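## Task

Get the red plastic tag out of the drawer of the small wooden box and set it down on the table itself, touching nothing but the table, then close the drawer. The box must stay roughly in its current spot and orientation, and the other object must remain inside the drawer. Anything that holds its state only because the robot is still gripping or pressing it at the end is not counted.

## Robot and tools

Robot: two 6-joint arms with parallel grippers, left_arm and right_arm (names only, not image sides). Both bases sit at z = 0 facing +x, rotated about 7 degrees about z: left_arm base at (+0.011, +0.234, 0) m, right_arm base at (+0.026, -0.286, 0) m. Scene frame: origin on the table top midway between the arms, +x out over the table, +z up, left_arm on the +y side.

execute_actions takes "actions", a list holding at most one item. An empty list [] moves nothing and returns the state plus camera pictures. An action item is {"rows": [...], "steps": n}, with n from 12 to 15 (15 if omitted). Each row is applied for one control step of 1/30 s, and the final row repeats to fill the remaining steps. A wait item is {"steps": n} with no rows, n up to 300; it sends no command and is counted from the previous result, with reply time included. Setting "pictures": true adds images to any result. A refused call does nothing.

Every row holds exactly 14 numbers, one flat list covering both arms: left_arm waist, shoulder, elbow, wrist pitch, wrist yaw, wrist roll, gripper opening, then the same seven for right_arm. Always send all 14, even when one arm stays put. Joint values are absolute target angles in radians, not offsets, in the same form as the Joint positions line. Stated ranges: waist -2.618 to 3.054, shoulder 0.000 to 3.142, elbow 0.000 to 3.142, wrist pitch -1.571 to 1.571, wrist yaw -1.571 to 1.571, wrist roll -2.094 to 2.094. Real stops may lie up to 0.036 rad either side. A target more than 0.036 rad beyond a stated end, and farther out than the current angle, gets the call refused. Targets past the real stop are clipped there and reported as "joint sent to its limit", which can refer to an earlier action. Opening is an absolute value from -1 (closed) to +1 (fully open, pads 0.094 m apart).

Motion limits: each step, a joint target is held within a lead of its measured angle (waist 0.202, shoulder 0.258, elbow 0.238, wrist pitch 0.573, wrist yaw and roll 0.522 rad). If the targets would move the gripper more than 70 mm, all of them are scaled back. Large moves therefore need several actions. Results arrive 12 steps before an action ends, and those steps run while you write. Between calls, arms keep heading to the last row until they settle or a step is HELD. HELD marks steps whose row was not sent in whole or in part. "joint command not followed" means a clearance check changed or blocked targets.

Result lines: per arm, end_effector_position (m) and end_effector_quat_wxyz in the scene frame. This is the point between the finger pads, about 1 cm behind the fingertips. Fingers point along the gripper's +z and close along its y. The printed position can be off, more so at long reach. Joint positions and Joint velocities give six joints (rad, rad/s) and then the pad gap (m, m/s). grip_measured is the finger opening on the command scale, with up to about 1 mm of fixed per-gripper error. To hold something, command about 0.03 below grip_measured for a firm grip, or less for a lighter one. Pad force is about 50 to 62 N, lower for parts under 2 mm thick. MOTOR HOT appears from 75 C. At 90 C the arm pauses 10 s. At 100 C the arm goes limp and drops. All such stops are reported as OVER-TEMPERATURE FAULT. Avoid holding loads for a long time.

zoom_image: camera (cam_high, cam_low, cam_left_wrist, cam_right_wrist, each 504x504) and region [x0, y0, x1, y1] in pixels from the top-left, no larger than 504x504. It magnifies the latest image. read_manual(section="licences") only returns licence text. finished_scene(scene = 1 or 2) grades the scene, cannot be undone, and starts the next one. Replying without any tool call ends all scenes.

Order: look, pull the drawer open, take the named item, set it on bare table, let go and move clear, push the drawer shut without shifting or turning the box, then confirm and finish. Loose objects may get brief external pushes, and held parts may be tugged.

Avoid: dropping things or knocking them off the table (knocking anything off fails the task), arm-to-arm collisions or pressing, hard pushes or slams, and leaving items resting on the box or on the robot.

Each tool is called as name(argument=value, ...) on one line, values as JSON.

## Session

execute_actions(actions=[])

Scene clock: 0.00 s of 6000.00 s.
left_arm: end_effector_position=(+0.5190, +0.0703, +0.3095) grip_measured=+1.000 end_effector_quat_wxyz=(+0.535, +0.566, +0.626, -0.040) | right_arm: end_effector_position=(+0.2618, -0.4549, +0.1831) grip_measured=+1.000 end_effector_quat_wxyz=(+0.467, +0.749, +0.429, +0.194)
Joint positions: left_arm=[ 0.004  1.848  1.805 -0.503  0.613  0.996  0.094] | right_arm=[-0.464  0.719  0.527 -0.319  0.056  1.476  0.094]
Joint velocities: left_arm=[-0.002 -0.007  0.002  0.051 -0.051 -0.007  0.   ] | right_arm=[-0.012  0.007  0.022 -0.007 -0.051 -0.051  0.   ]

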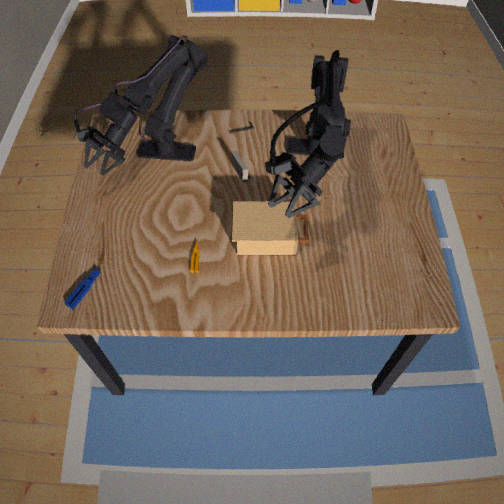

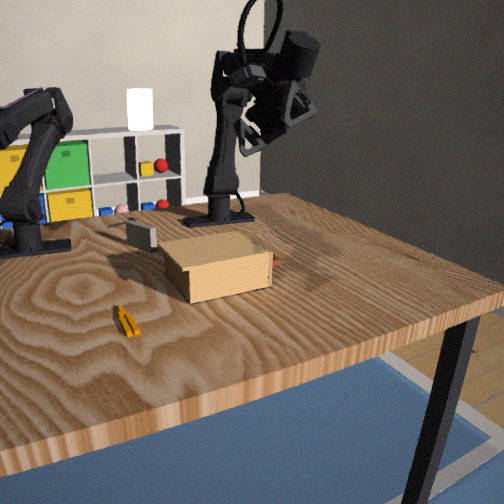

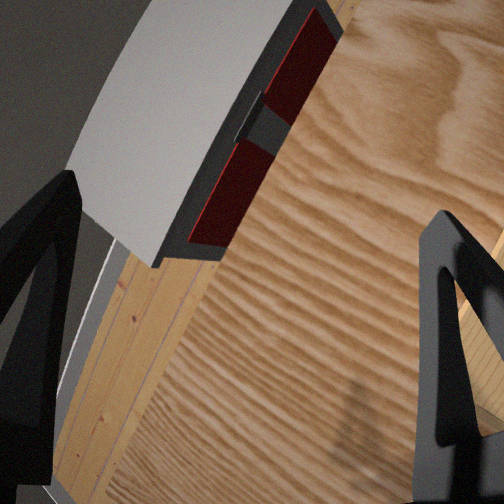

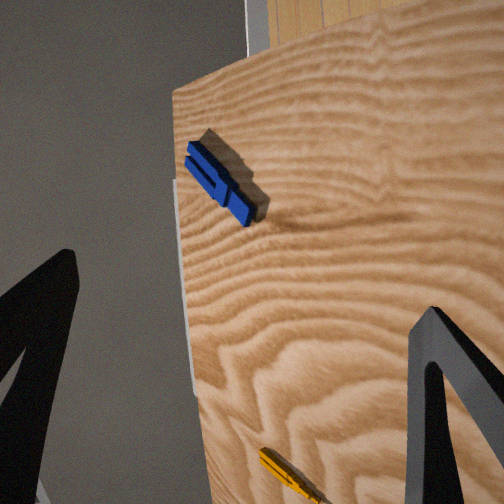

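execute_actions(actions=[{"rows":[[-0.01,1.86,1.8,-0.7,0.5,0.8,0.7,-0.35,0.9,0.8,-0.5,0,1.4,0.6],[-0.02,1.87,1.79,-0.9,0.35,0.55,0.4,-0.2,1.1,1.05,-0.7,0,1.3,0.2],[-0.035,1.88,1.79,-1.1,0.2,0.3,0.1,-0.05,1.3,1.3,-0.9,0,1.2,-0.2],[-0.05,1.89,1.78,-1.3,0.1,0.05,-0.2,0.1,1.45,1.5,-1.1,0,1.1,-0.6],[-0.057,1.89,1.785,-1.48,0,-0.18,-0.4,0.3,1.6,1.7,-1.25,0,1.0,-1]],"steps":15}])

execute_actions(actions=[{"steps":28}])

execute_actions(actions=[{"rows":[[-0.057,1.89,1.785,-1.48,0,-0.18,-0.4,0.4,1.7,1.76,-1.25,0,1.0,-1],[-0.057,1.89,1.785,-1.48,0,-0.18,-0.4,0.5,1.8,1.82,-1.25,0,1.0,-1],[-0.057,1.89,1.785,-1.48,0,-0.18,-0.4,0.6,1.9,1.87,-1.25,0,1.0,-1],[-0.057,1.89,1.785,-1.48,0,-0.18,-0.4,0.7,2.0,1.92,-1.25,0,1.0,-1],[-0.057,1.89,1.785,-1.48,0,-0.18,-0.4,0.78,2.07,1.95,-1.24,0,1.0,-1],[-0.057,1.89,1.785,-1.48,0,-0.18,-0.4,0.83,2.12,1.95,-1.23,0,1.0,-1]],"steps":15}])

execute_actions(actions=[{"steps":30}], pictures=true)

Scene clock: 5.10 s of 6000.00 s.
left_arm: end_effector_position=(+0.5112, +0.0821, +0.2807) grip_measured=+0.301 end_effector_quat_wxyz=(+0.472, +0.499, +0.724, -0.071) | right_arm: end_effector_position=(+0.2906, -0.4226, +0.1804) grip_measured=+0.256 end_effector_quat_wxyz=(+0.386, +0.731, +0.537, +0.172)
Joint positions: left_arm=[-0.005  1.848  1.805 -0.631  0.51   0.828  0.061] | right_arm=[-0.322  0.9    0.72  -0.52   0.054  1.401  0.059]
Joint velocities: left_arm=[-0.139  0.022 -0.002 -1.868 -1.385 -1.971 -0.396] | right_arm=[ 2.112  2.611  2.552 -2.22  -0.374 -1.267 -0.421]
Steps of this call (steps 1 to 90: nothing new was sent; then 2.00 s passed at rest; steps 91 to 93: the first 3 steps of this action). Readings (joint positions):
91: left_arm=[0.002 1.848 1.805 -0.521 0.597 0.968] | right_arm=[-0.447 0.744 0.563 -0.369 0.058 1.468]
92: left_arm=[-0.001 1.848 1.805 -0.569 0.558 0.899] | right_arm=[-0.394 0.813 0.634 -0.443 0.059 1.443]
93: the state above

Scene clock: 6.03 s of 6000.00 s.
left_arm: end_effector_position=(+0.3582, +0.1717, +0.1519) grip_measured=-0.398 end_effector_quat_wxyz=(-0.005, +0.003, +1.000, -0.006) | right_arm: end_effector_position=(+0.3874, -0.2178, +0.2359) grip_measured=-0.983 end_effector_quat_wxyz=(+0.169, +0.395, +0.895, +0.120)
Joint positions: left_arm=[-0.05   1.899  1.786 -1.466  0.014 -0.168  0.028] | right_arm=[ 0.306  1.6    1.685 -1.238 -0.01   1.012  0.001]
Joint velocities: left_arm=[-0.007  0.017  0.002 -0.007 -0.022 -0.125  0.001] | right_arm=[-0.002 -0.007 -0.017 -0.051  0.022  0.022  0.001]
Kept back: nothing.
Steps of this call (steps 1 to 12: the last 12 steps of your previous action; steps 13 to 28: the robot went on to your last target). Readings (joint positions):
1: left_arm=[-0.011 1.853 1.805 -0.698 0.461 0.765] | right_arm=[-0.248 0.992 0.810 -0.613 0.046 1.347]
2: left_arm=[-0.017 1.859 1.805 -0.764 0.406 0.703] | right_arm=[-0.175 1.085 0.899 -0.714 0.040 1.283]
4: left_arm=[-0.030 1.874 1.805 -0.904 0.305 0.572] | right_arm=[-0.031 1.274 1.070 -0.897 0.031 1.185]
8: left_arm=[-0.047 1.896 1.795 -1.195 0.150 0.241] | right_arm=[0.232 1.607 1.390 -1.088 0.016 1.081]
28: the state above

Scene clock: 6.13 s of 6000.00 s.
left_arm: end_effector_position=(+0.3581, +0.1719, +0.1519) grip_measured=-0.398 end_effector_quat_wxyz=(-0.006, +0.002, +1.000, -0.006) | right_arm: end_effector_position=(+0.3962, -0.1895, +0.2312) grip_measured=-0.983 end_effector_quat_wxyz=(+0.158, +0.363, +0.911, +0.112)
Joint positions: left_arm=[-0.05   1.899  1.786 -1.466  0.013 -0.17   0.028] | right_arm=[ 0.382  1.679  1.762 -1.263  0.007  1.012  0.001]
Joint velocities: left_arm=[-0.012 -0.002  0.007  0.022 -0.066 -0.022  0.   ] | right_arm=[1.238 1.277 1.028 0.139 0.022 0.081 0.001]
Steps of this call (steps 1 to 3: the first 3 steps of this action). Readings (joint positions):
1: left_arm=[-0.050 1.899 1.786 -1.466 0.014 -0.169] | right_arm=[0.316 1.612 1.697 -1.249 -0.004 1.012]
2: left_arm=[-0.050 1.899 1.786 -1.466 0.014 -0.169] | right_arm=[0.343 1.639 1.726 -1.262 0.005 1.012]
3: the state above

Scene clock: 7.13 s of 6000.00 s.
left_arm: end_effector_position=(+0.3580, +0.1719, +0.1519) grip_measured=-0.398 end_effector_quat_wxyz=(-0.006, +0.001, +1.000, -0.006) | right_arm: end_effector_position=(+0.3692, +0.0073, +0.1106) grip_measured=-0.983 end_effector_quat_wxyz=(+0.053, +0.151, +0.985, +0.062)
Joint positions: left_arm=[-0.05   1.899  1.786 -1.467  0.013 -0.172  0.028] | right_arm=[ 0.832  2.126  1.937 -1.219 -0.001  1.008  0.001]
Joint velocities: left_arm=[ 0.002 -0.022 -0.007 -0.037 -0.051 -0.022  0.   ] | right_arm=[-0.007 -0.017 -0.007  0.007 -0.007 -0.007 -0.   ]
Kept back: nothing.
Steps of this call (steps 1 to 12: the last 12 steps of your previous action; steps 13 to 30: the robot went on to your last target). Readings (joint positions):
1: left_arm=[-0.050 1.899 1.786 -1.466 0.013 -0.171] | right_arm=[0.427 1.728 1.799 -1.260 0.007 1.012]
2: left_arm=[-0.050 1.899 1.786 -1.466 0.013 -0.171] | right_arm=[0.471 1.781 1.832 -1.255 0.007 1.012]
4: left_arm=[-0.050 1.899 1.786 -1.467 0.013 -0.171] | right_arm=[0.555 1.888 1.877 -1.236 0.007 1.012]
8: left_arm=[-0.050 1.899 1.786 -1.467 0.013 -0.172] | right_arm=[0.725 2.083 1.905 -1.217 0.007 1.012]
30: the state above

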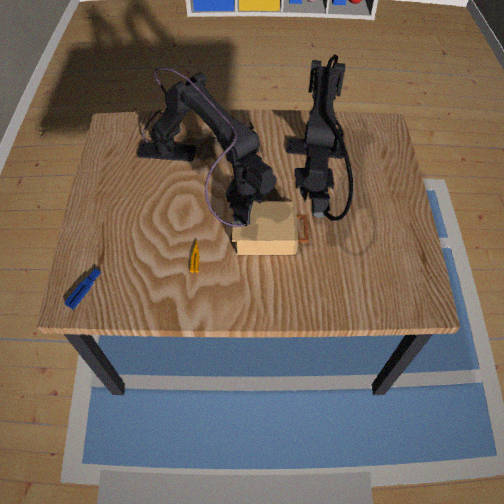

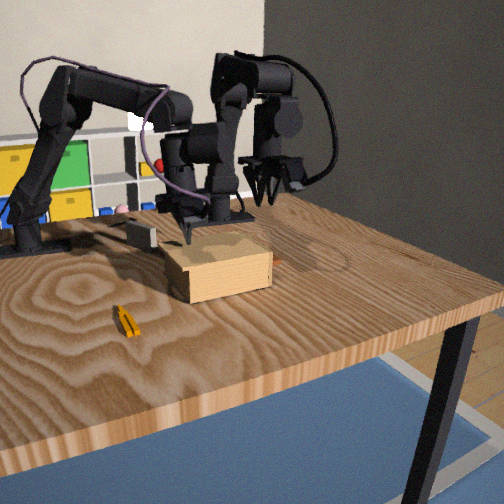

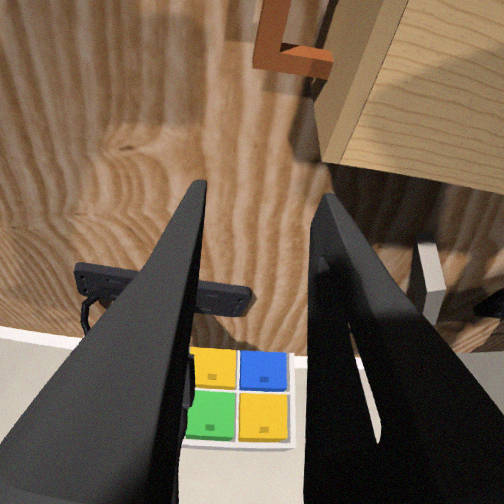

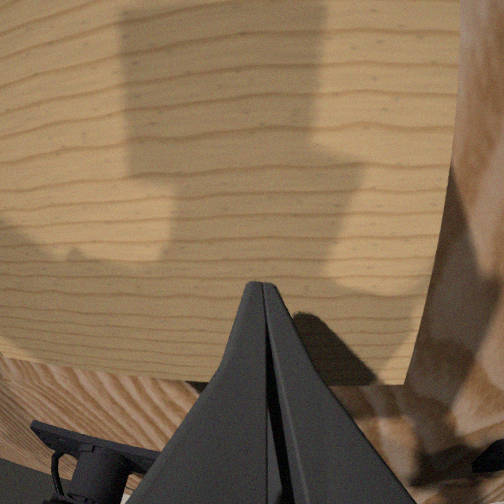

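execute_actions(actions=[{"rows":[[-0.045,1.93,1.82,-1.46,0,-0.17,-0.4,0.82,2.14,1.97,-1.24,0,1.0,-1],[-0.04,1.97,1.85,-1.46,0,-0.165,-0.4,0.81,2.17,2.0,-1.25,0,1.0,-1],[-0.04,2.01,1.88,-1.46,0,-0.16,-0.4,0.80,2.2,2.04,-1.26,0,1.0,-1],[-0.035,2.05,1.92,-1.45,0,-0.16,-0.4,0.79,2.23,2.08,-1.28,0,1.0,-1],[-0.03,2.085,1.95,-1.45,0,-0.155,-0.4,0.78,2.25,2.11,-1.29,0,1.0,-1]],"steps":14}])

execute_actions(actions=[{"steps":24}], pictures=true)

Scene clock: 9.23 s of 6000.00 s.
left_arm: end_effector_position=(+0.3589, +0.1718, +0.1502) grip_measured=-0.398 end_effector_quat_wxyz=(-0.010, +0.001, +1.000, -0.005) | right_arm: end_effector_position=(+0.3695, +0.0066, +0.1094) grip_measured=-0.983 end_effector_quat_wxyz=(+0.050, +0.152, +0.985, +0.059)
Joint positions: left_arm=[-0.05   1.911  1.794 -1.472  0.013 -0.172  0.028] | right_arm=[ 0.83   2.134  1.945 -1.228 -0.001  1.008  0.001]
Joint velocities: left_arm=[-0.002  0.383  0.374 -0.154  0.007 -0.007  0.   ] | right_arm=[-0.027  0.256  0.383 -0.286  0.022  0.007 -0.   ]
Steps of this call (steps 1 to 15: the robot went on to your last target; steps 16 to 61: nothing new was sent; steps 62 to 63: the first 2 steps of this action). Readings (joint positions):
62: left_arm=[-0.050 1.902 1.786 -1.467 0.013 -0.172] | right_arm=[0.832 2.127 1.937 -1.220 -0.001 1.008]
63: the state above

Scene clock: 10.03 s of 6000.00 s.
left_arm: end_effector_position=(+0.3936, +0.1709, +0.1084) grip_measured=-0.398 end_effector_quat_wxyz=(-0.040, -0.001, +0.999, +0.000) | right_arm: end_effector_position=(+0.3980, +0.0035, +0.1026) grip_measured=-0.983 end_effector_quat_wxyz=(+0.045, +0.175, +0.982, +0.058)
Joint positions: left_arm=[-0.037  2.111  1.915 -1.453  0.012 -0.163  0.028] | right_arm=[ 0.782  2.238  2.087 -1.272 -0.012  1.008  0.001]
Joint velocities: left_arm=[-0.007 -0.002  0.032 -0.007 -0.037  0.007  0.   ] | right_arm=[ 0.012  0.012 -0.012 -0.007 -0.051  0.037  0.001]
Kept back: nothing.
Steps of this call (steps 1 to 12: the last 12 steps of your previous action; steps 13 to 24: the robot went on to your last target). Readings (joint positions):
1: left_arm=[-0.050 1.931 1.814 -1.478 0.013 -0.172] | right_arm=[0.827 2.149 1.967 -1.240 -0.001 1.008]
2: left_arm=[-0.049 1.961 1.842 -1.480 0.013 -0.171] | right_arm=[0.822 2.172 1.998 -1.250 -0.001 1.008]
4: left_arm=[-0.046 2.030 1.899 -1.471 0.013 -0.168] | right_arm=[0.806 2.220 2.057 -1.256 -0.001 1.008]
8: left_arm=[-0.038 2.105 1.912 -1.453 0.013 -0.165] | right_arm=[0.783 2.237 2.084 -1.269 -0.011 1.008]
24: the state above

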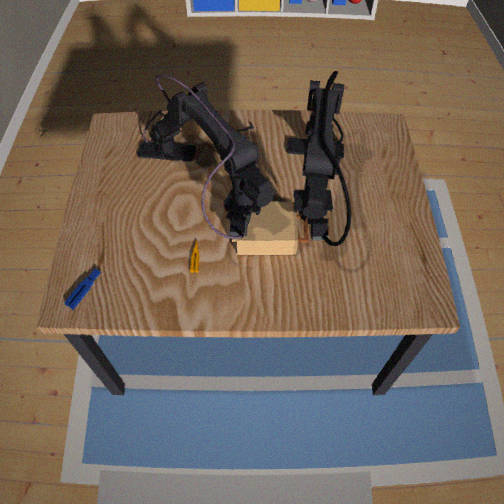

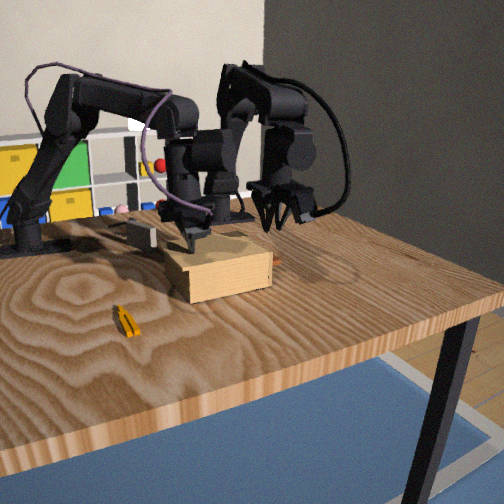

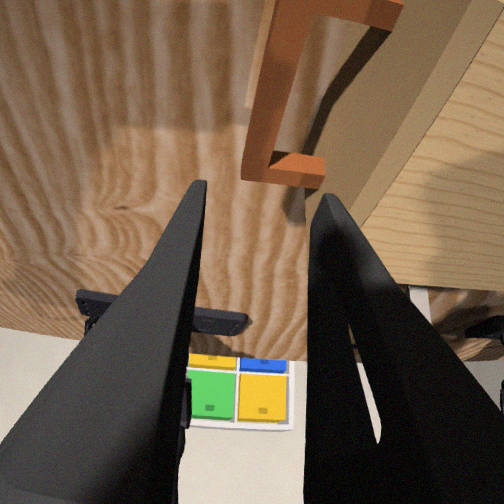

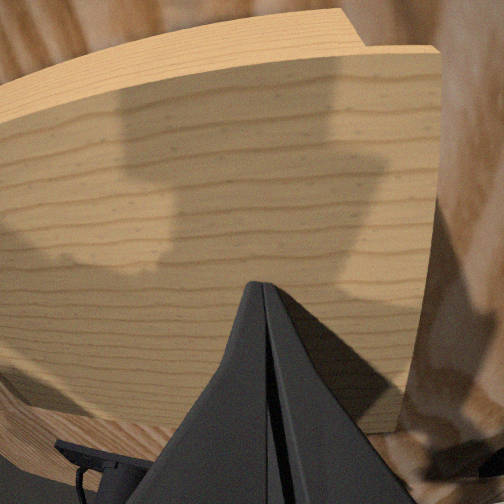

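execute_actions(actions=[{"rows":[[-0.03,2.11,1.94,-1.44,0,-0.155,-0.4,0.78,2.27,2.11,-1.29,0,1.0,-1],[-0.03,2.12,1.93,-1.41,0,-0.155,-0.4,0.78,2.29,2.11,-1.29,0,1.0,-1],[-0.03,2.12,1.89,-1.37,0,-0.155,-0.4,0.78,2.31,2.11,-1.30,0,1.0,-1],[-0.03,2.125,1.86,-1.33,0,-0.155,-0.4,0.78,2.33,2.11,-1.30,0,1.0,-1],[-0.03,2.13,1.83,-1.29,0,-0.155,-0.4,0.78,2.35,2.10,-1.30,0,1.0,-1],[-0.03,2.13,1.80,-1.26,0,-0.155,-0.4,0.78,2.37,2.08,-1.30,0,1.0,-1]],"steps":14}])

execute_actions(actions=[{"steps":24}], pictures=true)

Scene clock: 11.33 s of 6000.00 s.
left_arm: end_effector_position=(+0.3940, +0.1708, +0.1083) grip_measured=-0.398 end_effector_quat_wxyz=(-0.039, -0.001, +0.999, +0.000) | right_arm: end_effector_position=(+0.3981, +0.0036, +0.1019) grip_measured=-0.983 end_effector_quat_wxyz=(+0.045, +0.175, +0.982, +0.058)
Joint positions: left_arm=[-0.037  2.111  1.915 -1.451  0.012 -0.163  0.028] | right_arm=[ 0.782  2.241  2.09  -1.274 -0.012  1.008  0.001]
Joint velocities: left_arm=[-0.007 -0.002 -0.017  0.139  0.007  0.007 -0.   ] | right_arm=[ 0.002  0.071  0.125 -0.139  0.037 -0.037 -0.   ]
Steps of this call (steps 1 to 15: the robot went on to your last target; steps 16 to 37: nothing new was sent; steps 38 to 39: the first 2 steps of this action). Readings (joint positions):
38: left_arm=[-0.037 2.111 1.915 -1.453 0.012 -0.163] | right_arm=[0.782 2.239 2.087 -1.272 -0.012 1.008]
39: the state above

Scene clock: 12.13 s of 6000.00 s.
left_arm: end_effector_position=(+0.4062, +0.1689, +0.0669) grip_measured=-0.398 end_effector_quat_wxyz=(-0.027, -0.001, +1.000, -0.002) | right_arm: end_effector_position=(+0.3976, +0.0032, +0.0993) grip_measured=-0.983 end_effector_quat_wxyz=(+0.040, +0.175, +0.982, +0.052)
Joint positions: left_arm=[-0.037  2.145  1.804 -1.284  0.012 -0.163  0.028] | right_arm=[ 0.782  2.257  2.107 -1.291 -0.012  1.008  0.001]
Joint velocities: left_arm=[ 0.012 -0.007  0.007  0.051 -0.007 -0.081  0.001] | right_arm=[-0.022 -0.002 -0.007 -0.022 -0.051  0.022 -0.   ]
Kept back: nothing.
Steps of this call (steps 1 to 12: the last 12 steps of your previous action; steps 13 to 24: the robot went on to your last target). Readings (joint positions):
1: left_arm=[-0.037 2.111 1.912 -1.444 0.012 -0.163] | right_arm=[0.782 2.246 2.095 -1.279 -0.012 1.008]
2: left_arm=[-0.037 2.111 1.904 -1.427 0.012 -0.163] | right_arm=[0.782 2.251 2.101 -1.284 -0.012 1.008]
4: left_arm=[-0.037 2.111 1.866 -1.376 0.012 -0.163] | right_arm=[0.782 2.257 2.107 -1.291 -0.012 1.008]
8: left_arm=[-0.037 2.135 1.811 -1.324 0.012 -0.163] | right_arm=[0.782 2.257 2.107 -1.291 -0.012 1.008]
24: the state above

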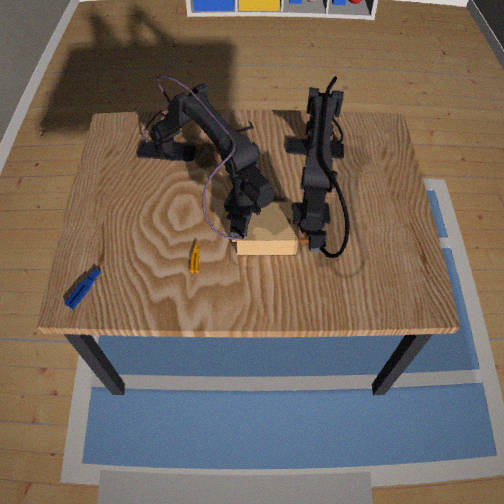

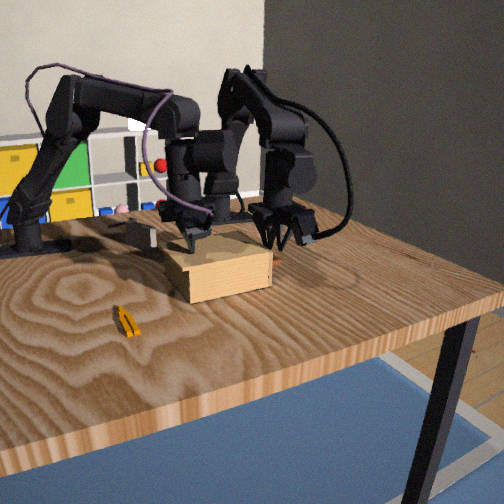

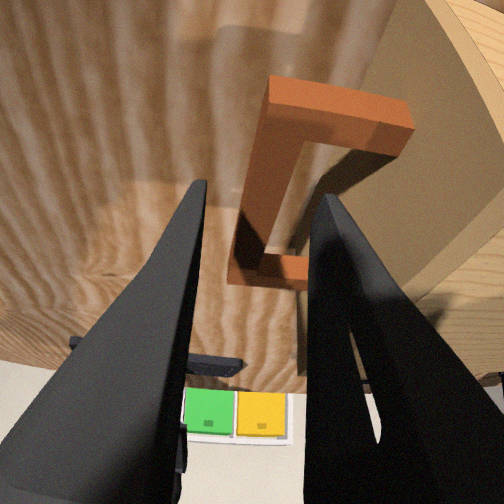

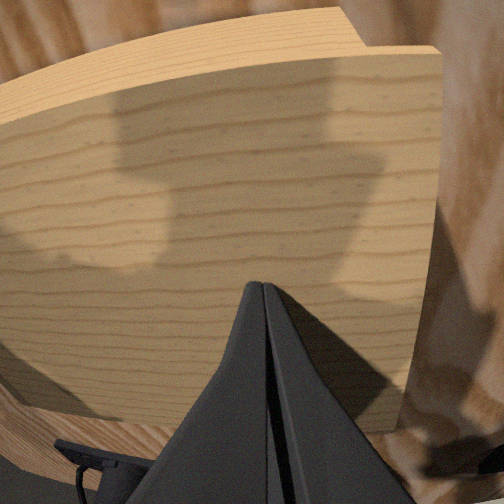

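execute_actions(actions=[{"rows":[[-0.035,2.135,1.78,-1.24,0,-0.155,-0.4,0.78,2.2,2.08,-1.25,0,1.0,-1],[-0.035,2.14,1.76,-1.22,0,-0.155,-0.4,0.775,2.14,2.0,-1.17,0,1.0,-1],[-0.035,2.14,1.74,-1.20,0,-0.155,-0.4,0.77,2.08,1.9,-1.08,0,1.0,-1],[-0.035,2.145,1.72,-1.18,0,-0.155,-0.4,0.77,2.03,1.8,-0.99,0,1.0,-1],[-0.035,2.145,1.70,-1.16,0,-0.155,-0.4,0.765,1.98,1.7,-0.9,0,1.0,-1],[-0.035,2.145,1.68,-1.14,0,-0.155,-0.4,0.76,1.94,1.6,-0.82,0,1.0,-1],[-0.035,2.145,1.665,-1.125,0,-0.155,-0.4,0.76,1.90,1.52,-0.74,0,1.0,-1]],"steps":15}])

execute_actions(actions=[{"steps":24}], pictures=true)

Scene clock: 13.90 s of 6000.00 s.
left_arm: end_effector_position=(+0.4067, +0.1688, +0.0620) grip_measured=-0.398 end_effector_quat_wxyz=(-0.025, -0.001, +1.000, -0.002) | right_arm: end_effector_position=(+0.3971, +0.0028, +0.1051) grip_measured=-0.983 end_effector_quat_wxyz=(+0.055, +0.174, +0.981, +0.069)
Joint positions: left_arm=[-0.037  2.145  1.785 -1.26   0.012 -0.163  0.028] | right_arm=[ 0.782  2.196  2.023 -1.221 -0.012  1.008  0.001]
Joint velocities: left_arm=[ 0.007 -0.012 -0.344  0.388  0.051 -0.051  0.   ] | right_arm=[-0.012 -1.096 -1.883  1.297  0.051  0.007  0.002]
Steps of this call (steps 1 to 15: the robot went on to your last target; steps 16 to 50: nothing new was sent; steps 51 to 53: the first 3 steps of this action). Readings (joint positions):
51: left_arm=[-0.037 2.145 1.802 -1.280 0.012 -0.163] | right_arm=[0.782 2.246 2.105 -1.287 -0.012 1.008]
52: left_arm=[-0.037 2.145 1.796 -1.272 0.012 -0.163] | right_arm=[0.782 2.228 2.079 -1.263 -0.012 1.008]
53: the state above

Scene clock: 14.70 s of 6000.00 s.
left_arm: end_effector_position=(+0.3992, +0.1714, +0.0305) grip_measured=-0.398 end_effector_quat_wxyz=(-0.033, -0.001, +0.999, +0.003) | right_arm: end_effector_position=(+0.3955, -0.0080, +0.1091) grip_measured=-0.983 end_effector_quat_wxyz=(+0.144, +0.178, +0.960, +0.163)
Joint positions: left_arm=[-0.037  2.154  1.671 -1.154  0.004 -0.163  0.028] | right_arm=[ 0.765  1.906  1.532 -0.758 -0.012  1.008  0.001]
Joint velocities: left_arm=[ 0.007 -0.002 -0.007  0.007 -0.022 -0.051  0.001] | right_arm=[-0.007  0.002 -0.007 -0.007 -0.081  0.051 -0.   ]
Kept back: nothing.
Steps of this call (steps 1 to 12: the last 12 steps of your previous action; steps 13 to 24: the robot went on to your last target). Readings (joint positions):
1: left_arm=[-0.037 2.145 1.769 -1.246 0.012 -0.163] | right_arm=[0.782 2.152 1.947 -1.171 -0.012 1.008]
2: left_arm=[-0.037 2.145 1.749 -1.231 0.012 -0.163] | right_arm=[0.781 2.101 1.861 -1.118 -0.012 1.008]
4: left_arm=[-0.037 2.145 1.707 -1.204 0.012 -0.163] | right_arm=[0.776 1.996 1.689 -0.997 -0.012 1.008]
8: left_arm=[-0.037 2.154 1.672 -1.180 0.010 -0.163] | right_arm=[0.766 1.907 1.545 -0.875 -0.012 1.008]
24: the state above

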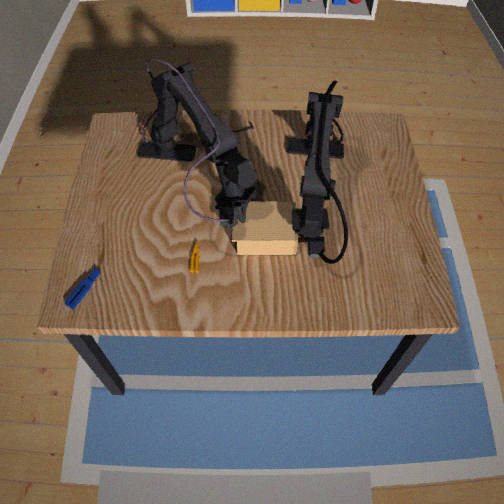

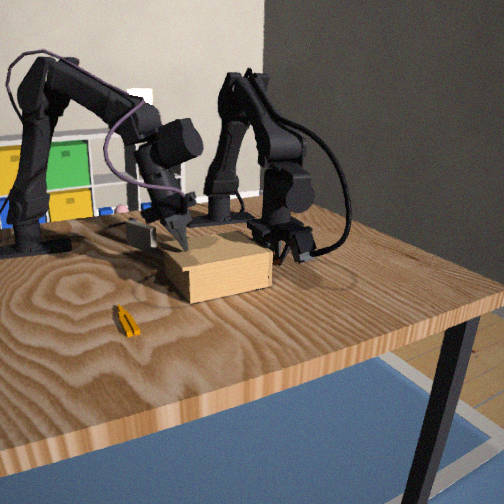

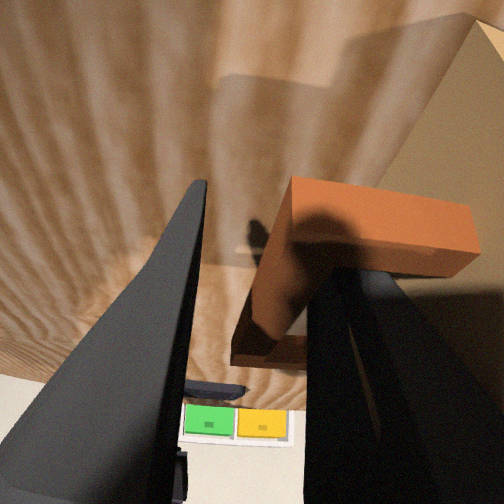

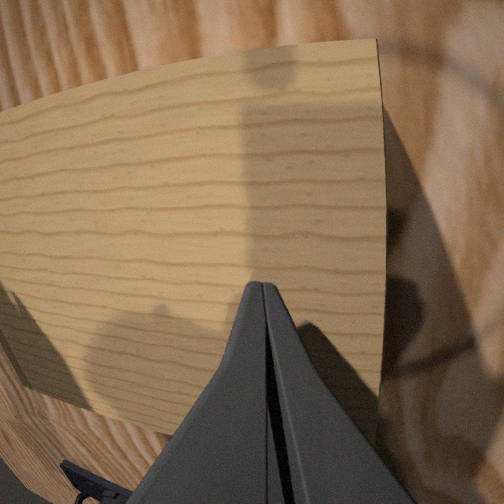

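execute_actions(actions=[{"rows":[[-0.037,2.145,1.67,-1.14,0,-0.16,-0.55,0.765,1.92,1.51,-0.74,0,1.0,-1],[-0.037,2.145,1.67,-1.14,0,-0.16,-0.68,0.765,1.94,1.49,-0.72,0,1.0,-1],[-0.037,2.145,1.67,-1.14,0,-0.16,-0.78,0.765,1.95,1.47,-0.70,0,1.0,-1],[-0.037,2.145,1.67,-1.14,0,-0.16,-0.84,0.765,1.965,1.45,-0.69,0,1.0,-1],[-0.037,2.145,1.67,-1.14,0,-0.16,-0.87,0.765,1.98,1.43,-0.68,0,1.0,-1],[-0.037,2.145,1.67,-1.14,0,-0.16,-0.87,0.765,2.0,1.41,-0.68,0,1.0,-1],[-0.037,2.145,1.67,-1.14,0,-0.16,-0.87,0.765,2.02,1.39,-0.68,0,1.0,-1]],"steps":14}])

execute_actions(actions=[{"steps":22}], pictures=true)

Scene clock: 15.67 s of 6000.00 s.
left_arm: end_effector_position=(+0.3993, +0.1711, +0.0305) grip_measured=-0.617 end_effector_quat_wxyz=(-0.033, -0.001, +0.999, +0.002) | right_arm: end_effector_position=(+0.3959, -0.0077, +0.1065) grip_measured=-0.983 end_effector_quat_wxyz=(+0.144, +0.178, +0.960, +0.163)
Joint positions: left_arm=[-0.037  2.154  1.671 -1.154  0.006 -0.163  0.018] | right_arm=[ 0.765  1.909  1.525 -0.749 -0.012  1.008  0.001]
Joint velocities: left_arm=[ 0.002 -0.007 -0.007 -0.066  0.315  0.095 -0.121] | right_arm=[-0.002  0.071 -0.173  0.256  0.007 -0.007  0.   ]
Steps of this call (steps 1 to 27: the robot went on to your last target; steps 28 to 29: the first 2 steps of this action). Readings (joint positions):
28: left_arm=[-0.037 2.154 1.671 -1.154 0.004 -0.163] | right_arm=[0.765 1.907 1.530 -0.755 -0.012 1.008]
29: the state above

Scene clock: 16.40 s of 6000.00 s.
left_arm: end_effector_position=(+0.3991, +0.1678, +0.0305) grip_measured=-0.826 end_effector_quat_wxyz=(-0.033, +0.001, +0.999, -0.004) | right_arm: end_effector_position=(+0.4070, +0.0007, +0.1007) grip_measured=-0.983 end_effector_quat_wxyz=(+0.169, +0.176, +0.951, +0.190)
Joint positions: left_arm=[-0.039  2.154  1.671 -1.152  0.018 -0.161  0.008] | right_arm=[ 0.765  1.908  1.466 -0.614 -0.012  1.008  0.001]
Joint velocities: left_arm=[-0.017  0.012  0.002 -0.022 -0.037  0.007 -0.001] | right_arm=[ 0.002  0.017  0.002 -0.007  0.007  0.037 -0.001]
Kept back: nothing.
Steps of this call (steps 1 to 12: the last 12 steps of your previous action; steps 13 to 22: the robot went on to your last target). Readings (joint positions):
1: left_arm=[-0.037 2.154 1.671 -1.154 0.014 -0.162] | right_arm=[0.765 1.913 1.516 -0.738 -0.012 1.008]
2: left_arm=[-0.039 2.154 1.671 -1.152 0.019 -0.162] | right_arm=[0.765 1.913 1.510 -0.725 -0.012 1.008]
4: left_arm=[-0.039 2.154 1.671 -1.152 0.018 -0.161] | right_arm=[0.765 1.911 1.493 -0.697 -0.012 1.008]
8: left_arm=[-0.039 2.154 1.671 -1.152 0.018 -0.161] | right_arm=[0.765 1.908 1.477 -0.656 -0.012 1.008]
22: the state above

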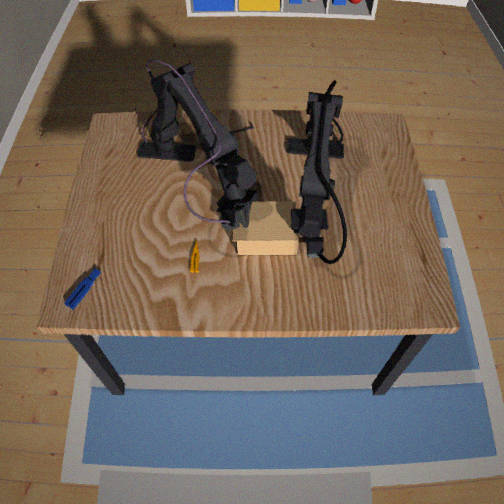

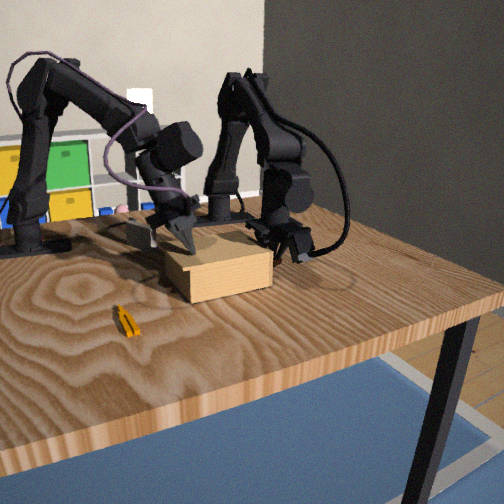

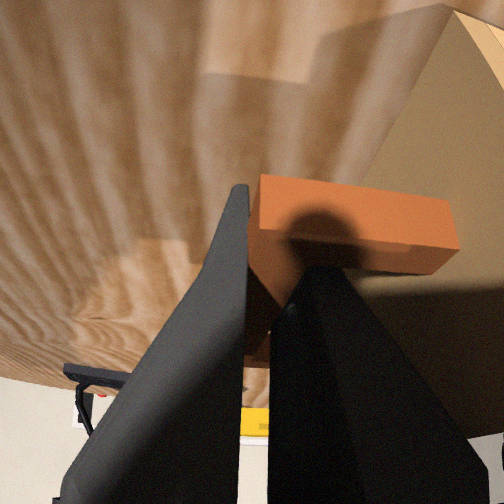

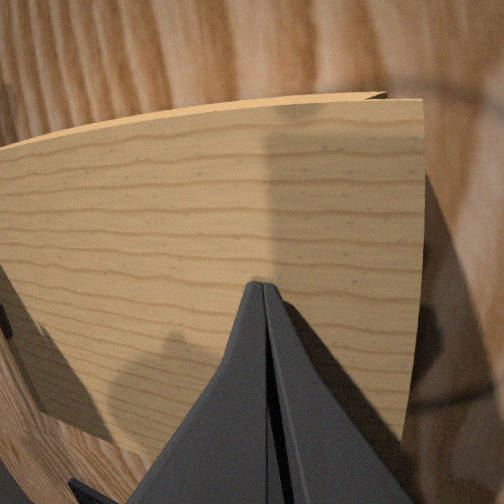

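execute_actions(actions=[{"rows":[[-0.02,2.145,1.67,-1.14,0,-0.155,-0.87,0.765,1.99,1.42,-0.68,0,1.0,-1],[0.0,2.145,1.668,-1.14,0,-0.14,-0.87,0.765,1.99,1.42,-0.68,0,1.0,-1],[0.02,2.143,1.665,-1.14,0,-0.12,-0.87,0.765,1.99,1.42,-0.68,0,1.0,-1],[0.045,2.14,1.662,-1.14,0,-0.10,-0.87,0.765,1.99,1.42,-0.68,0,1.0,-1],[0.07,2.14,1.66,-1.14,0,-0.08,-0.87,0.765,1.99,1.42,-0.68,0,1.0,-1],[0.095,2.138,1.657,-1.14,0,-0.055,-0.87,0.765,1.99,1.42,-0.68,0,1.0,-1],[0.12,2.135,1.655,-1.14,0,-0.03,-0.87,0.765,1.99,1.42,-0.68,0,1.0,-1],[0.145,2.135,1.655,-1.14,0,-0.01,-0.87,0.765,1.99,1.42,-0.68,0,1.0,-1]],"steps":15}])

execute_actions(actions=[{"steps":22}], pictures=true)

Scene clock: 18.07 s of 6000.00 s.
left_arm: end_effector_position=(+0.3993, +0.1686, +0.0306) grip_measured=-0.826 end_effector_quat_wxyz=(-0.034, +0.002, +0.999, -0.009) | right_arm: end_effector_position=(+0.4074, +0.0009, +0.1008) grip_measured=-0.983 end_effector_quat_wxyz=(+0.169, +0.176, +0.951, +0.191)
Joint positions: left_arm=[-0.033  2.154  1.671 -1.152  0.029 -0.152  0.008] | right_arm=[ 0.765  1.908  1.465 -0.611 -0.012  1.008  0.001]
Joint velocities: left_arm=[ 0.134 -0.002 -0.002  0.037  0.344  0.125 -0.002] | right_arm=[-0.017 -0.012  0.007  0.066 -0.051  0.022 -0.001]
Steps of this call (steps 1 to 30: the robot went on to your last target; steps 31 to 47: nothing new was sent; steps 48 to 50: the first 3 steps of this action). Readings (joint positions):
48: left_arm=[-0.039 2.154 1.671 -1.152 0.018 -0.161] | right_arm=[0.765 1.908 1.465 -0.611 -0.012 1.008]
49: left_arm=[-0.037 2.154 1.671 -1.152 0.021 -0.158] | right_arm=[0.765 1.908 1.465 -0.611 -0.012 1.008]
50: the state above

Scene clock: 18.80 s of 6000.00 s.
left_arm: end_effector_position=(+0.3997, +0.2181, +0.0294) grip_measured=-0.826 end_effector_quat_wxyz=(-0.041, +0.000, +0.998, -0.042) | right_arm: end_effector_position=(+0.4074, +0.0009, +0.1008) grip_measured=-0.983 end_effector_quat_wxyz=(+0.169, +0.176, +0.951, +0.191)
Joint positions: left_arm=[ 0.119  2.154  1.663 -1.162  0.084 -0.003  0.008] | right_arm=[ 0.765  1.908  1.465 -0.611 -0.012  1.008  0.001]
Joint velocities: left_arm=[ 0.012 -0.007  0.002 -0.051  0.066  0.066  0.001] | right_arm=[-0.002 -0.017 -0.017 -0.037 -0.037 -0.022 -0.001]
Kept back: nothing.
Steps of this call (steps 1 to 12: the last 12 steps of your previous action; steps 13 to 22: the robot went on to your last target). Readings (joint positions):
1: left_arm=[-0.025 2.154 1.671 -1.152 0.043 -0.144] | right_arm=[0.765 1.908 1.465 -0.611 -0.012 1.008]
2: left_arm=[-0.015 2.154 1.671 -1.153 0.056 -0.134] | right_arm=[0.765 1.908 1.465 -0.611 -0.012 1.008]
4: left_arm=[0.019 2.154 1.667 -1.154 0.076 -0.103] | right_arm=[0.765 1.908 1.465 -0.611 -0.012 1.008]
8: left_arm=[0.099 2.154 1.663 -1.162 0.089 -0.034] | right_arm=[0.765 1.908 1.465 -0.611 -0.012 1.008]
22: the state above

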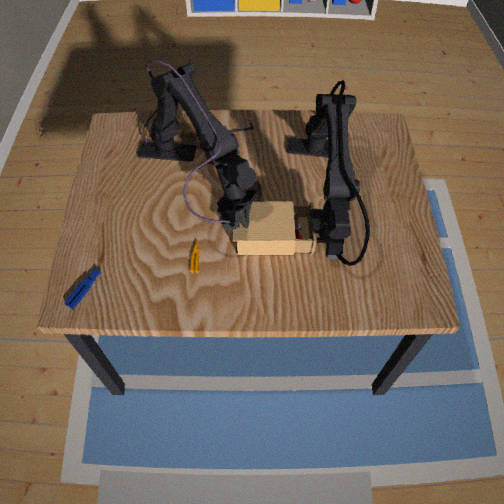

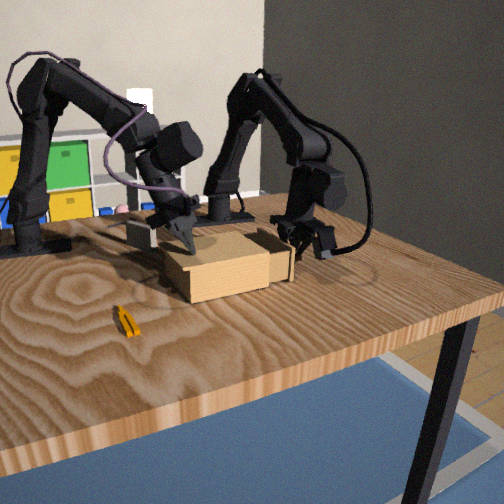

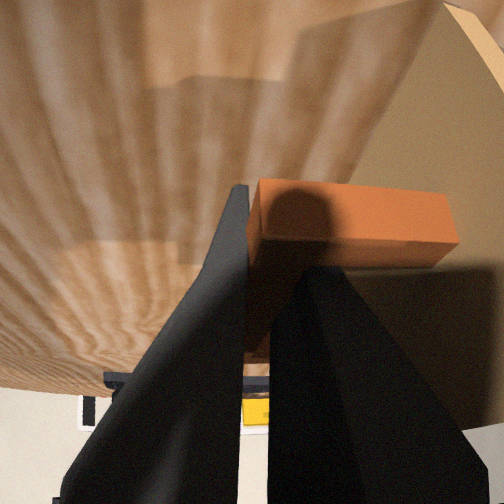

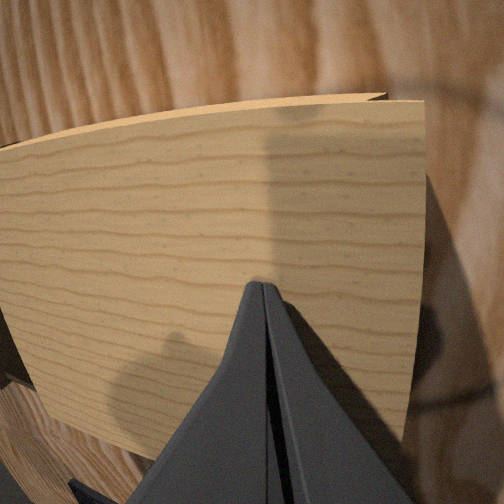

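execute_actions(actions=[{"rows":[[0.16,2.135,1.655,-1.14,-0.04,0.0,-0.87,0.765,1.99,1.42,-0.68,0,1.0,-1],[0.18,2.137,1.657,-1.14,-0.07,0.02,-0.87,0.765,1.99,1.42,-0.68,0,1.0,-1],[0.205,2.14,1.66,-1.14,-0.08,0.045,-0.87,0.765,1.99,1.42,-0.68,0,1.0,-1],[0.23,2.142,1.665,-1.14,-0.08,0.07,-0.87,0.765,1.99,1.42,-0.68,0,1.0,-1],[0.255,2.145,1.67,-1.14,-0.08,0.095,-0.87,0.765,1.99,1.42,-0.68,0,1.0,-1],[0.28,2.15,1.675,-1.14,-0.08,0.12,-0.87,0.765,1.99,1.42,-0.68,0,1.0,-1],[0.305,2.155,1.685,-1.14,-0.08,0.145,-0.87,0.765,1.99,1.42,-0.68,0,1.0,-1],[0.33,2.16,1.69,-1.14,-0.08,0.17,-0.87,0.765,1.99,1.42,-0.68,0,1.0,-1],[0.35,2.165,1.70,-1.14,-0.08,0.19,-0.87,0.765,1.99,1.42,-0.68,0,1.0,-1]],"steps":15}])

execute_actions(actions=[{"steps":22}], pictures=true)

Scene clock: 19.67 s of 6000.00 s.
left_arm: end_effector_position=(+0.3998, +0.2211, +0.0293) grip_measured=-0.826 end_effector_quat_wxyz=(-0.041, +0.003, +0.998, -0.038) | right_arm: end_effector_position=(+0.4074, +0.0009, +0.1008) grip_measured=-0.983 end_effector_quat_wxyz=(+0.169, +0.176, +0.951, +0.191)
Joint positions: left_arm=[ 0.123  2.154  1.663 -1.162  0.076  0.008  0.008] | right_arm=[ 0.765  1.908  1.465 -0.611 -0.012  1.008  0.001]
Joint velocities: left_arm=[ 0.105  0.002 -0.017  0.051 -0.022  0.183 -0.   ] | right_arm=[-0.002  0.012  0.002  0.022 -0.037 -0.081  0.   ]
Steps of this call (steps 1 to 15: the robot went on to your last target; steps 16 to 23: nothing new was sent; steps 24 to 26: the first 3 steps of this action). Readings (joint positions):
24: left_arm=[0.119 2.154 1.663 -1.162 0.082 -0.002] | right_arm=[0.765 1.908 1.465 -0.611 -0.012 1.008]
25: left_arm=[0.119 2.154 1.663 -1.162 0.079 0.002] | right_arm=[0.765 1.908 1.465 -0.611 -0.012 1.008]
26: the state above

Scene clock: 20.40 s of 6000.00 s.
left_arm: end_effector_position=(+0.3943, +0.2929, +0.0253) grip_measured=-0.826 end_effector_quat_wxyz=(-0.040, -0.010, +0.998, -0.047) | right_arm: end_effector_position=(+0.4092, +0.0051, +0.1015) grip_measured=-0.983 end_effector_quat_wxyz=(+0.171, +0.174, +0.949, +0.200)
Joint positions: left_arm=[ 0.309  2.165  1.663 -1.164  0.078  0.168  0.008] | right_arm=[ 0.767  1.911  1.465 -0.593 -0.022  1.008  0.001]
Joint velocities: left_arm=[-0.007 -0.002 -0.007 -0.022  0.066 -0.037 -0.   ] | right_arm=[ 0.002 -0.002 -0.012  0.007  0.066  0.007 -0.   ]
Kept back: nothing.
Steps of this call (steps 1 to 12: the last 12 steps of your previous action; steps 13 to 22: the robot went on to your last target). Readings (joint positions):
1: left_arm=[0.131 2.154 1.663 -1.162 0.076 0.017] | right_arm=[0.765 1.908 1.465 -0.611 -0.012 1.008]
2: left_arm=[0.145 2.154 1.663 -1.162 0.076 0.029] | right_arm=[0.765 1.908 1.465 -0.611 -0.012 1.008]
4: left_arm=[0.191 2.154 1.663 -1.162 0.059 0.066] | right_arm=[0.765 1.908 1.465 -0.611 -0.012 1.008]
8: left_arm=[0.298 2.164 1.663 -1.161 0.071 0.147] | right_arm=[0.766 1.909 1.465 -0.602 -0.016 1.008]
22: the state above

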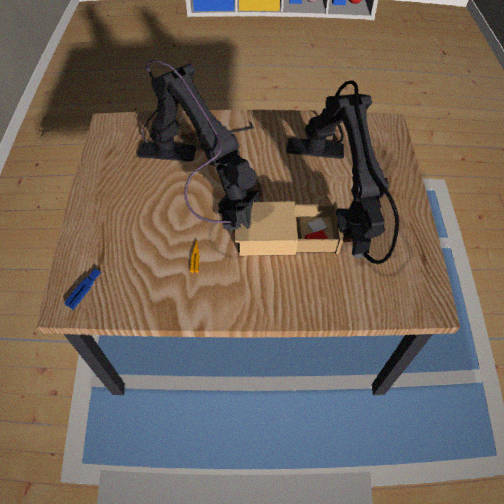

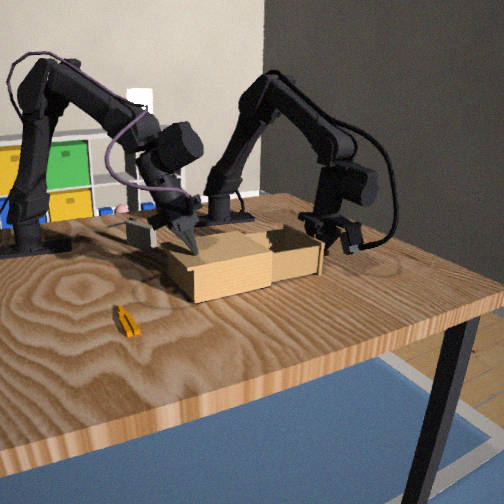

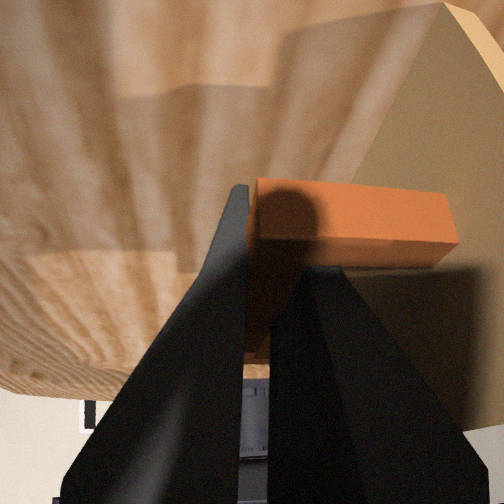

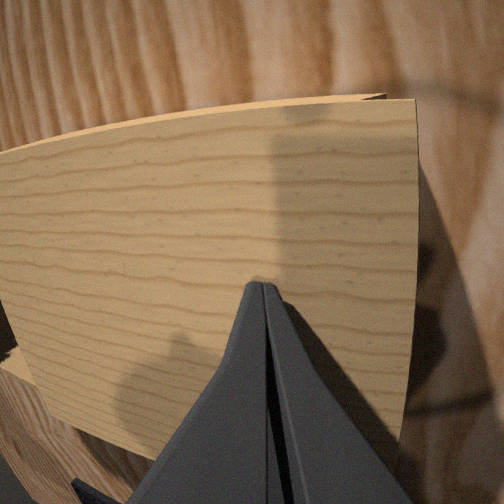

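execute_actions(actions=[{"rows":[[0.33,2.16,1.67,-1.15,0,0.17,-0.87,0.765,1.96,1.44,-0.66,0,1.0,-1],[0.31,2.16,1.665,-1.16,0.06,0.17,-0.87,0.765,1.96,1.44,-0.66,0,1.0,-1],[0.31,2.16,1.665,-1.16,0.05,0.17,-0.6,0.765,1.96,1.44,-0.66,0,1.0,-1],[0.315,2.16,1.665,-1.16,0.03,0.17,-0.42,0.765,1.96,1.44,-0.66,0,1.0,-1],[0.32,2.155,1.68,-1.17,0.01,0.17,-0.42,0.765,1.96,1.44,-0.66,0,1.0,-1],[0.32,2.15,1.71,-1.20,0,0.17,-0.42,0.765,1.96,1.44,-0.66,0,1.0,-1],[0.32,2.14,1.75,-1.24,0,0.17,-0.42,0.765,1.96,1.44,-0.66,0,1.0,-1],[0.32,2.13,1.80,-1.29,0,0.17,-0.42,0.765,1.96,1.44,-0.66,0,1.0,-1],[0.32,2.12,1.85,-1.34,0,0.17,-0.42,0.765,1.96,1.44,-0.66,0,1.0,-1],[0.32,2.11,1.90,-1.39,0,0.17,-0.42,0.765,1.96,1.44,-0.66,0,1.0,-1],[0.32,2.10,1.95,-1.44,0,0.17,-0.42,0.765,1.96,1.44,-0.66,0,1.0,-1],[0.32,2.10,2.0,-1.49,0,0.17,-0.42,0.765,1.96,1.44,-0.66,0,1.0,-1]],"steps":15}])

execute_actions(actions=[{"rows":[[0.30,2.10,2.03,-1.52,0,0.15,-0.42,0.765,1.96,1.44,-0.66,0,1.0,-1],[0.26,2.10,2.05,-1.54,0,0.12,-0.42,0.765,1.96,1.44,-0.66,0,1.0,-1],[0.22,2.09,2.07,-1.55,0,0.08,-0.42,0.765,1.96,1.44,-0.66,0,1.0,-1],[0.17,2.09,2.08,-1.55,0,0.04,-0.42,0.765,1.96,1.44,-0.66,0,1.0,-1],[0.13,2.09,2.08,-1.55,0,0,-0.42,0.765,1.96,1.44,-0.66,0,1.0,-1],[0.09,2.09,2.08,-1.55,0,-0.04,-0.42,0.765,1.96,1.44,-0.66,0,1.0,-1]],"steps":13}])

execute_actions(actions=[{"steps":26}], pictures=true)

Scene clock: 22.00 s of 6000.00 s.
left_arm: end_effector_position=(+0.3943, +0.2920, +0.0253) grip_measured=-0.684 end_effector_quat_wxyz=(-0.040, -0.009, +0.998, -0.047) | right_arm: end_effector_position=(+0.4094, +0.0052, +0.1016) grip_measured=-0.983 end_effector_quat_wxyz=(+0.171, +0.174, +0.949, +0.200)
Joint positions: left_arm=[ 0.307  2.165  1.663 -1.164  0.079  0.167  0.015] | right_arm=[ 0.767  1.911  1.465 -0.592 -0.022  1.008  0.001]
Joint velocities: left_arm=[-0.002  0.012  0.007  0.037 -0.037  0.051  0.165] | right_arm=[-0.007  0.002  0.002 -0.051 -0.007  0.007 -0.001]
Steps of this call (steps 1 to 15: the robot went on to your last target; steps 16 to 45: nothing new was sent; steps 46 to 48: the first 3 steps of this action). Readings (joint positions):
46: left_arm=[0.309 2.165 1.663 -1.164 0.080 0.168] | right_arm=[0.767 1.911 1.465 -0.592 -0.022 1.008]
47: left_arm=[0.307 2.165 1.663 -1.164 0.082 0.167] | right_arm=[0.767 1.911 1.465 -0.592 -0.022 1.008]
48: the state above

Scene clock: 22.43 s of 6000.00 s.
left_arm: end_effector_position=(+0.4182, +0.3091, +0.1194) grip_measured=-0.422 end_effector_quat_wxyz=(+0.012, -0.010, +1.000, -0.008) | right_arm: end_effector_position=(+0.4094, +0.0052, +0.1016) grip_measured=-0.983 end_effector_quat_wxyz=(+0.171, +0.174, +0.949, +0.200)
Joint positions: left_arm=[ 0.312  2.122  1.978 -1.407  0.019  0.166  0.027] | right_arm=[ 0.767  1.911  1.465 -0.592 -0.022  1.008  0.001]
Joint velocities: left_arm=[ 0.002 -0.227  0.535 -0.652 -0.081 -0.11  -0.   ] | right_arm=[ 0.007  0.002 -0.002  0.022 -0.037  0.007  0.001]
Steps of this call (steps 1 to 12: the last 12 steps of your previous action; step 13: the first step of this action). Readings (joint positions):
13: the state above

Scene clock: 23.30 s of 6000.00 s.
left_arm: end_effector_position=(+0.4074, +0.2199, +0.1403) grip_measured=-0.422 end_effector_quat_wxyz=(-0.016, +0.002, +1.000, -0.003) | right_arm: end_effector_position=(+0.4094, +0.0052, +0.1016) grip_measured=-0.983 end_effector_quat_wxyz=(+0.171, +0.174, +0.949, +0.200)
Joint positions: left_arm=[ 0.089  2.113  2.048 -1.536  0.008 -0.032  0.027] | right_arm=[ 0.767  1.911  1.465 -0.592 -0.022  1.008  0.001]
Joint velocities: left_arm=[ 0.002 -0.012 -0.022  0.007  0.051 -0.022 -0.   ] | right_arm=[ 0.012  0.017  0.002  0.037 -0.037 -0.022 -0.001]
Kept back: nothing.
Steps of this call (steps 1 to 12: the last 12 steps of your previous action; steps 13 to 26: the robot went on to your last target). Readings (joint positions):
1: left_arm=[0.308 2.117 1.997 -1.430 0.015 0.159] | right_arm=[0.767 1.911 1.465 -0.592 -0.022 1.008]
2: left_arm=[0.298 2.114 2.015 -1.452 0.008 0.146] | right_arm=[0.767 1.911 1.465 -0.592 -0.022 1.008]
4: left_arm=[0.248 2.113 2.041 -1.481 -0.004 0.103] | right_arm=[0.767 1.911 1.465 -0.592 -0.022 1.008]
8: left_arm=[0.091 2.113 2.048 -1.505 0.001 0.024] | right_arm=[0.767 1.911 1.465 -0.592 -0.022 1.008]
26: the state above

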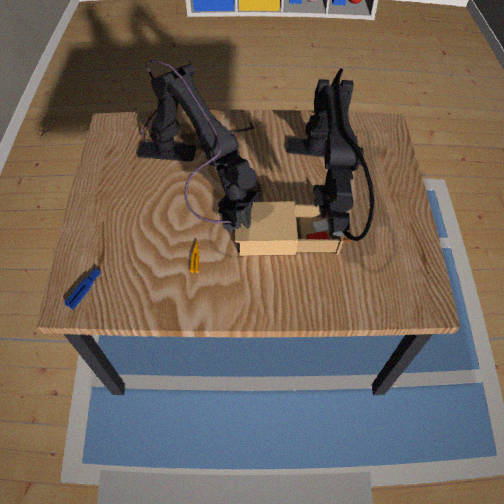

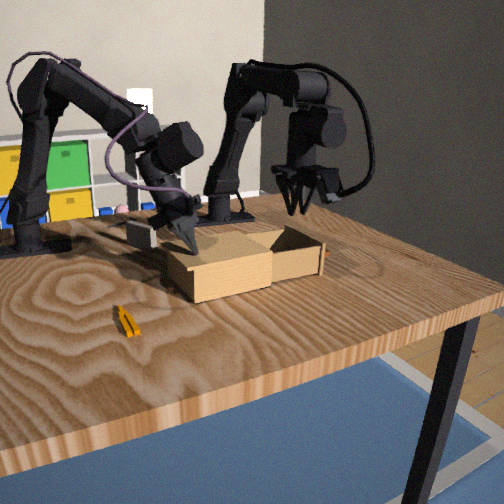

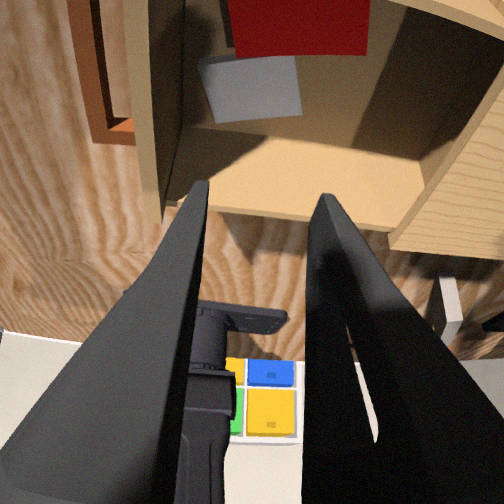

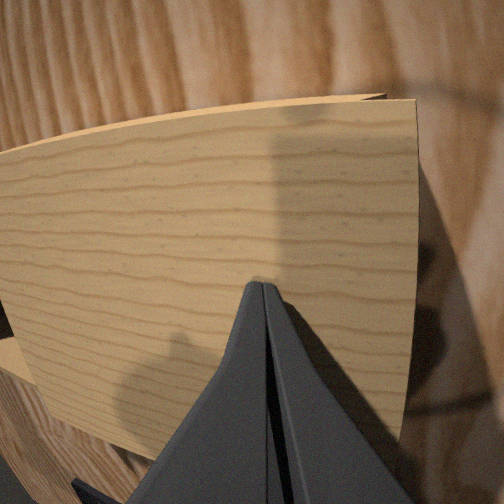

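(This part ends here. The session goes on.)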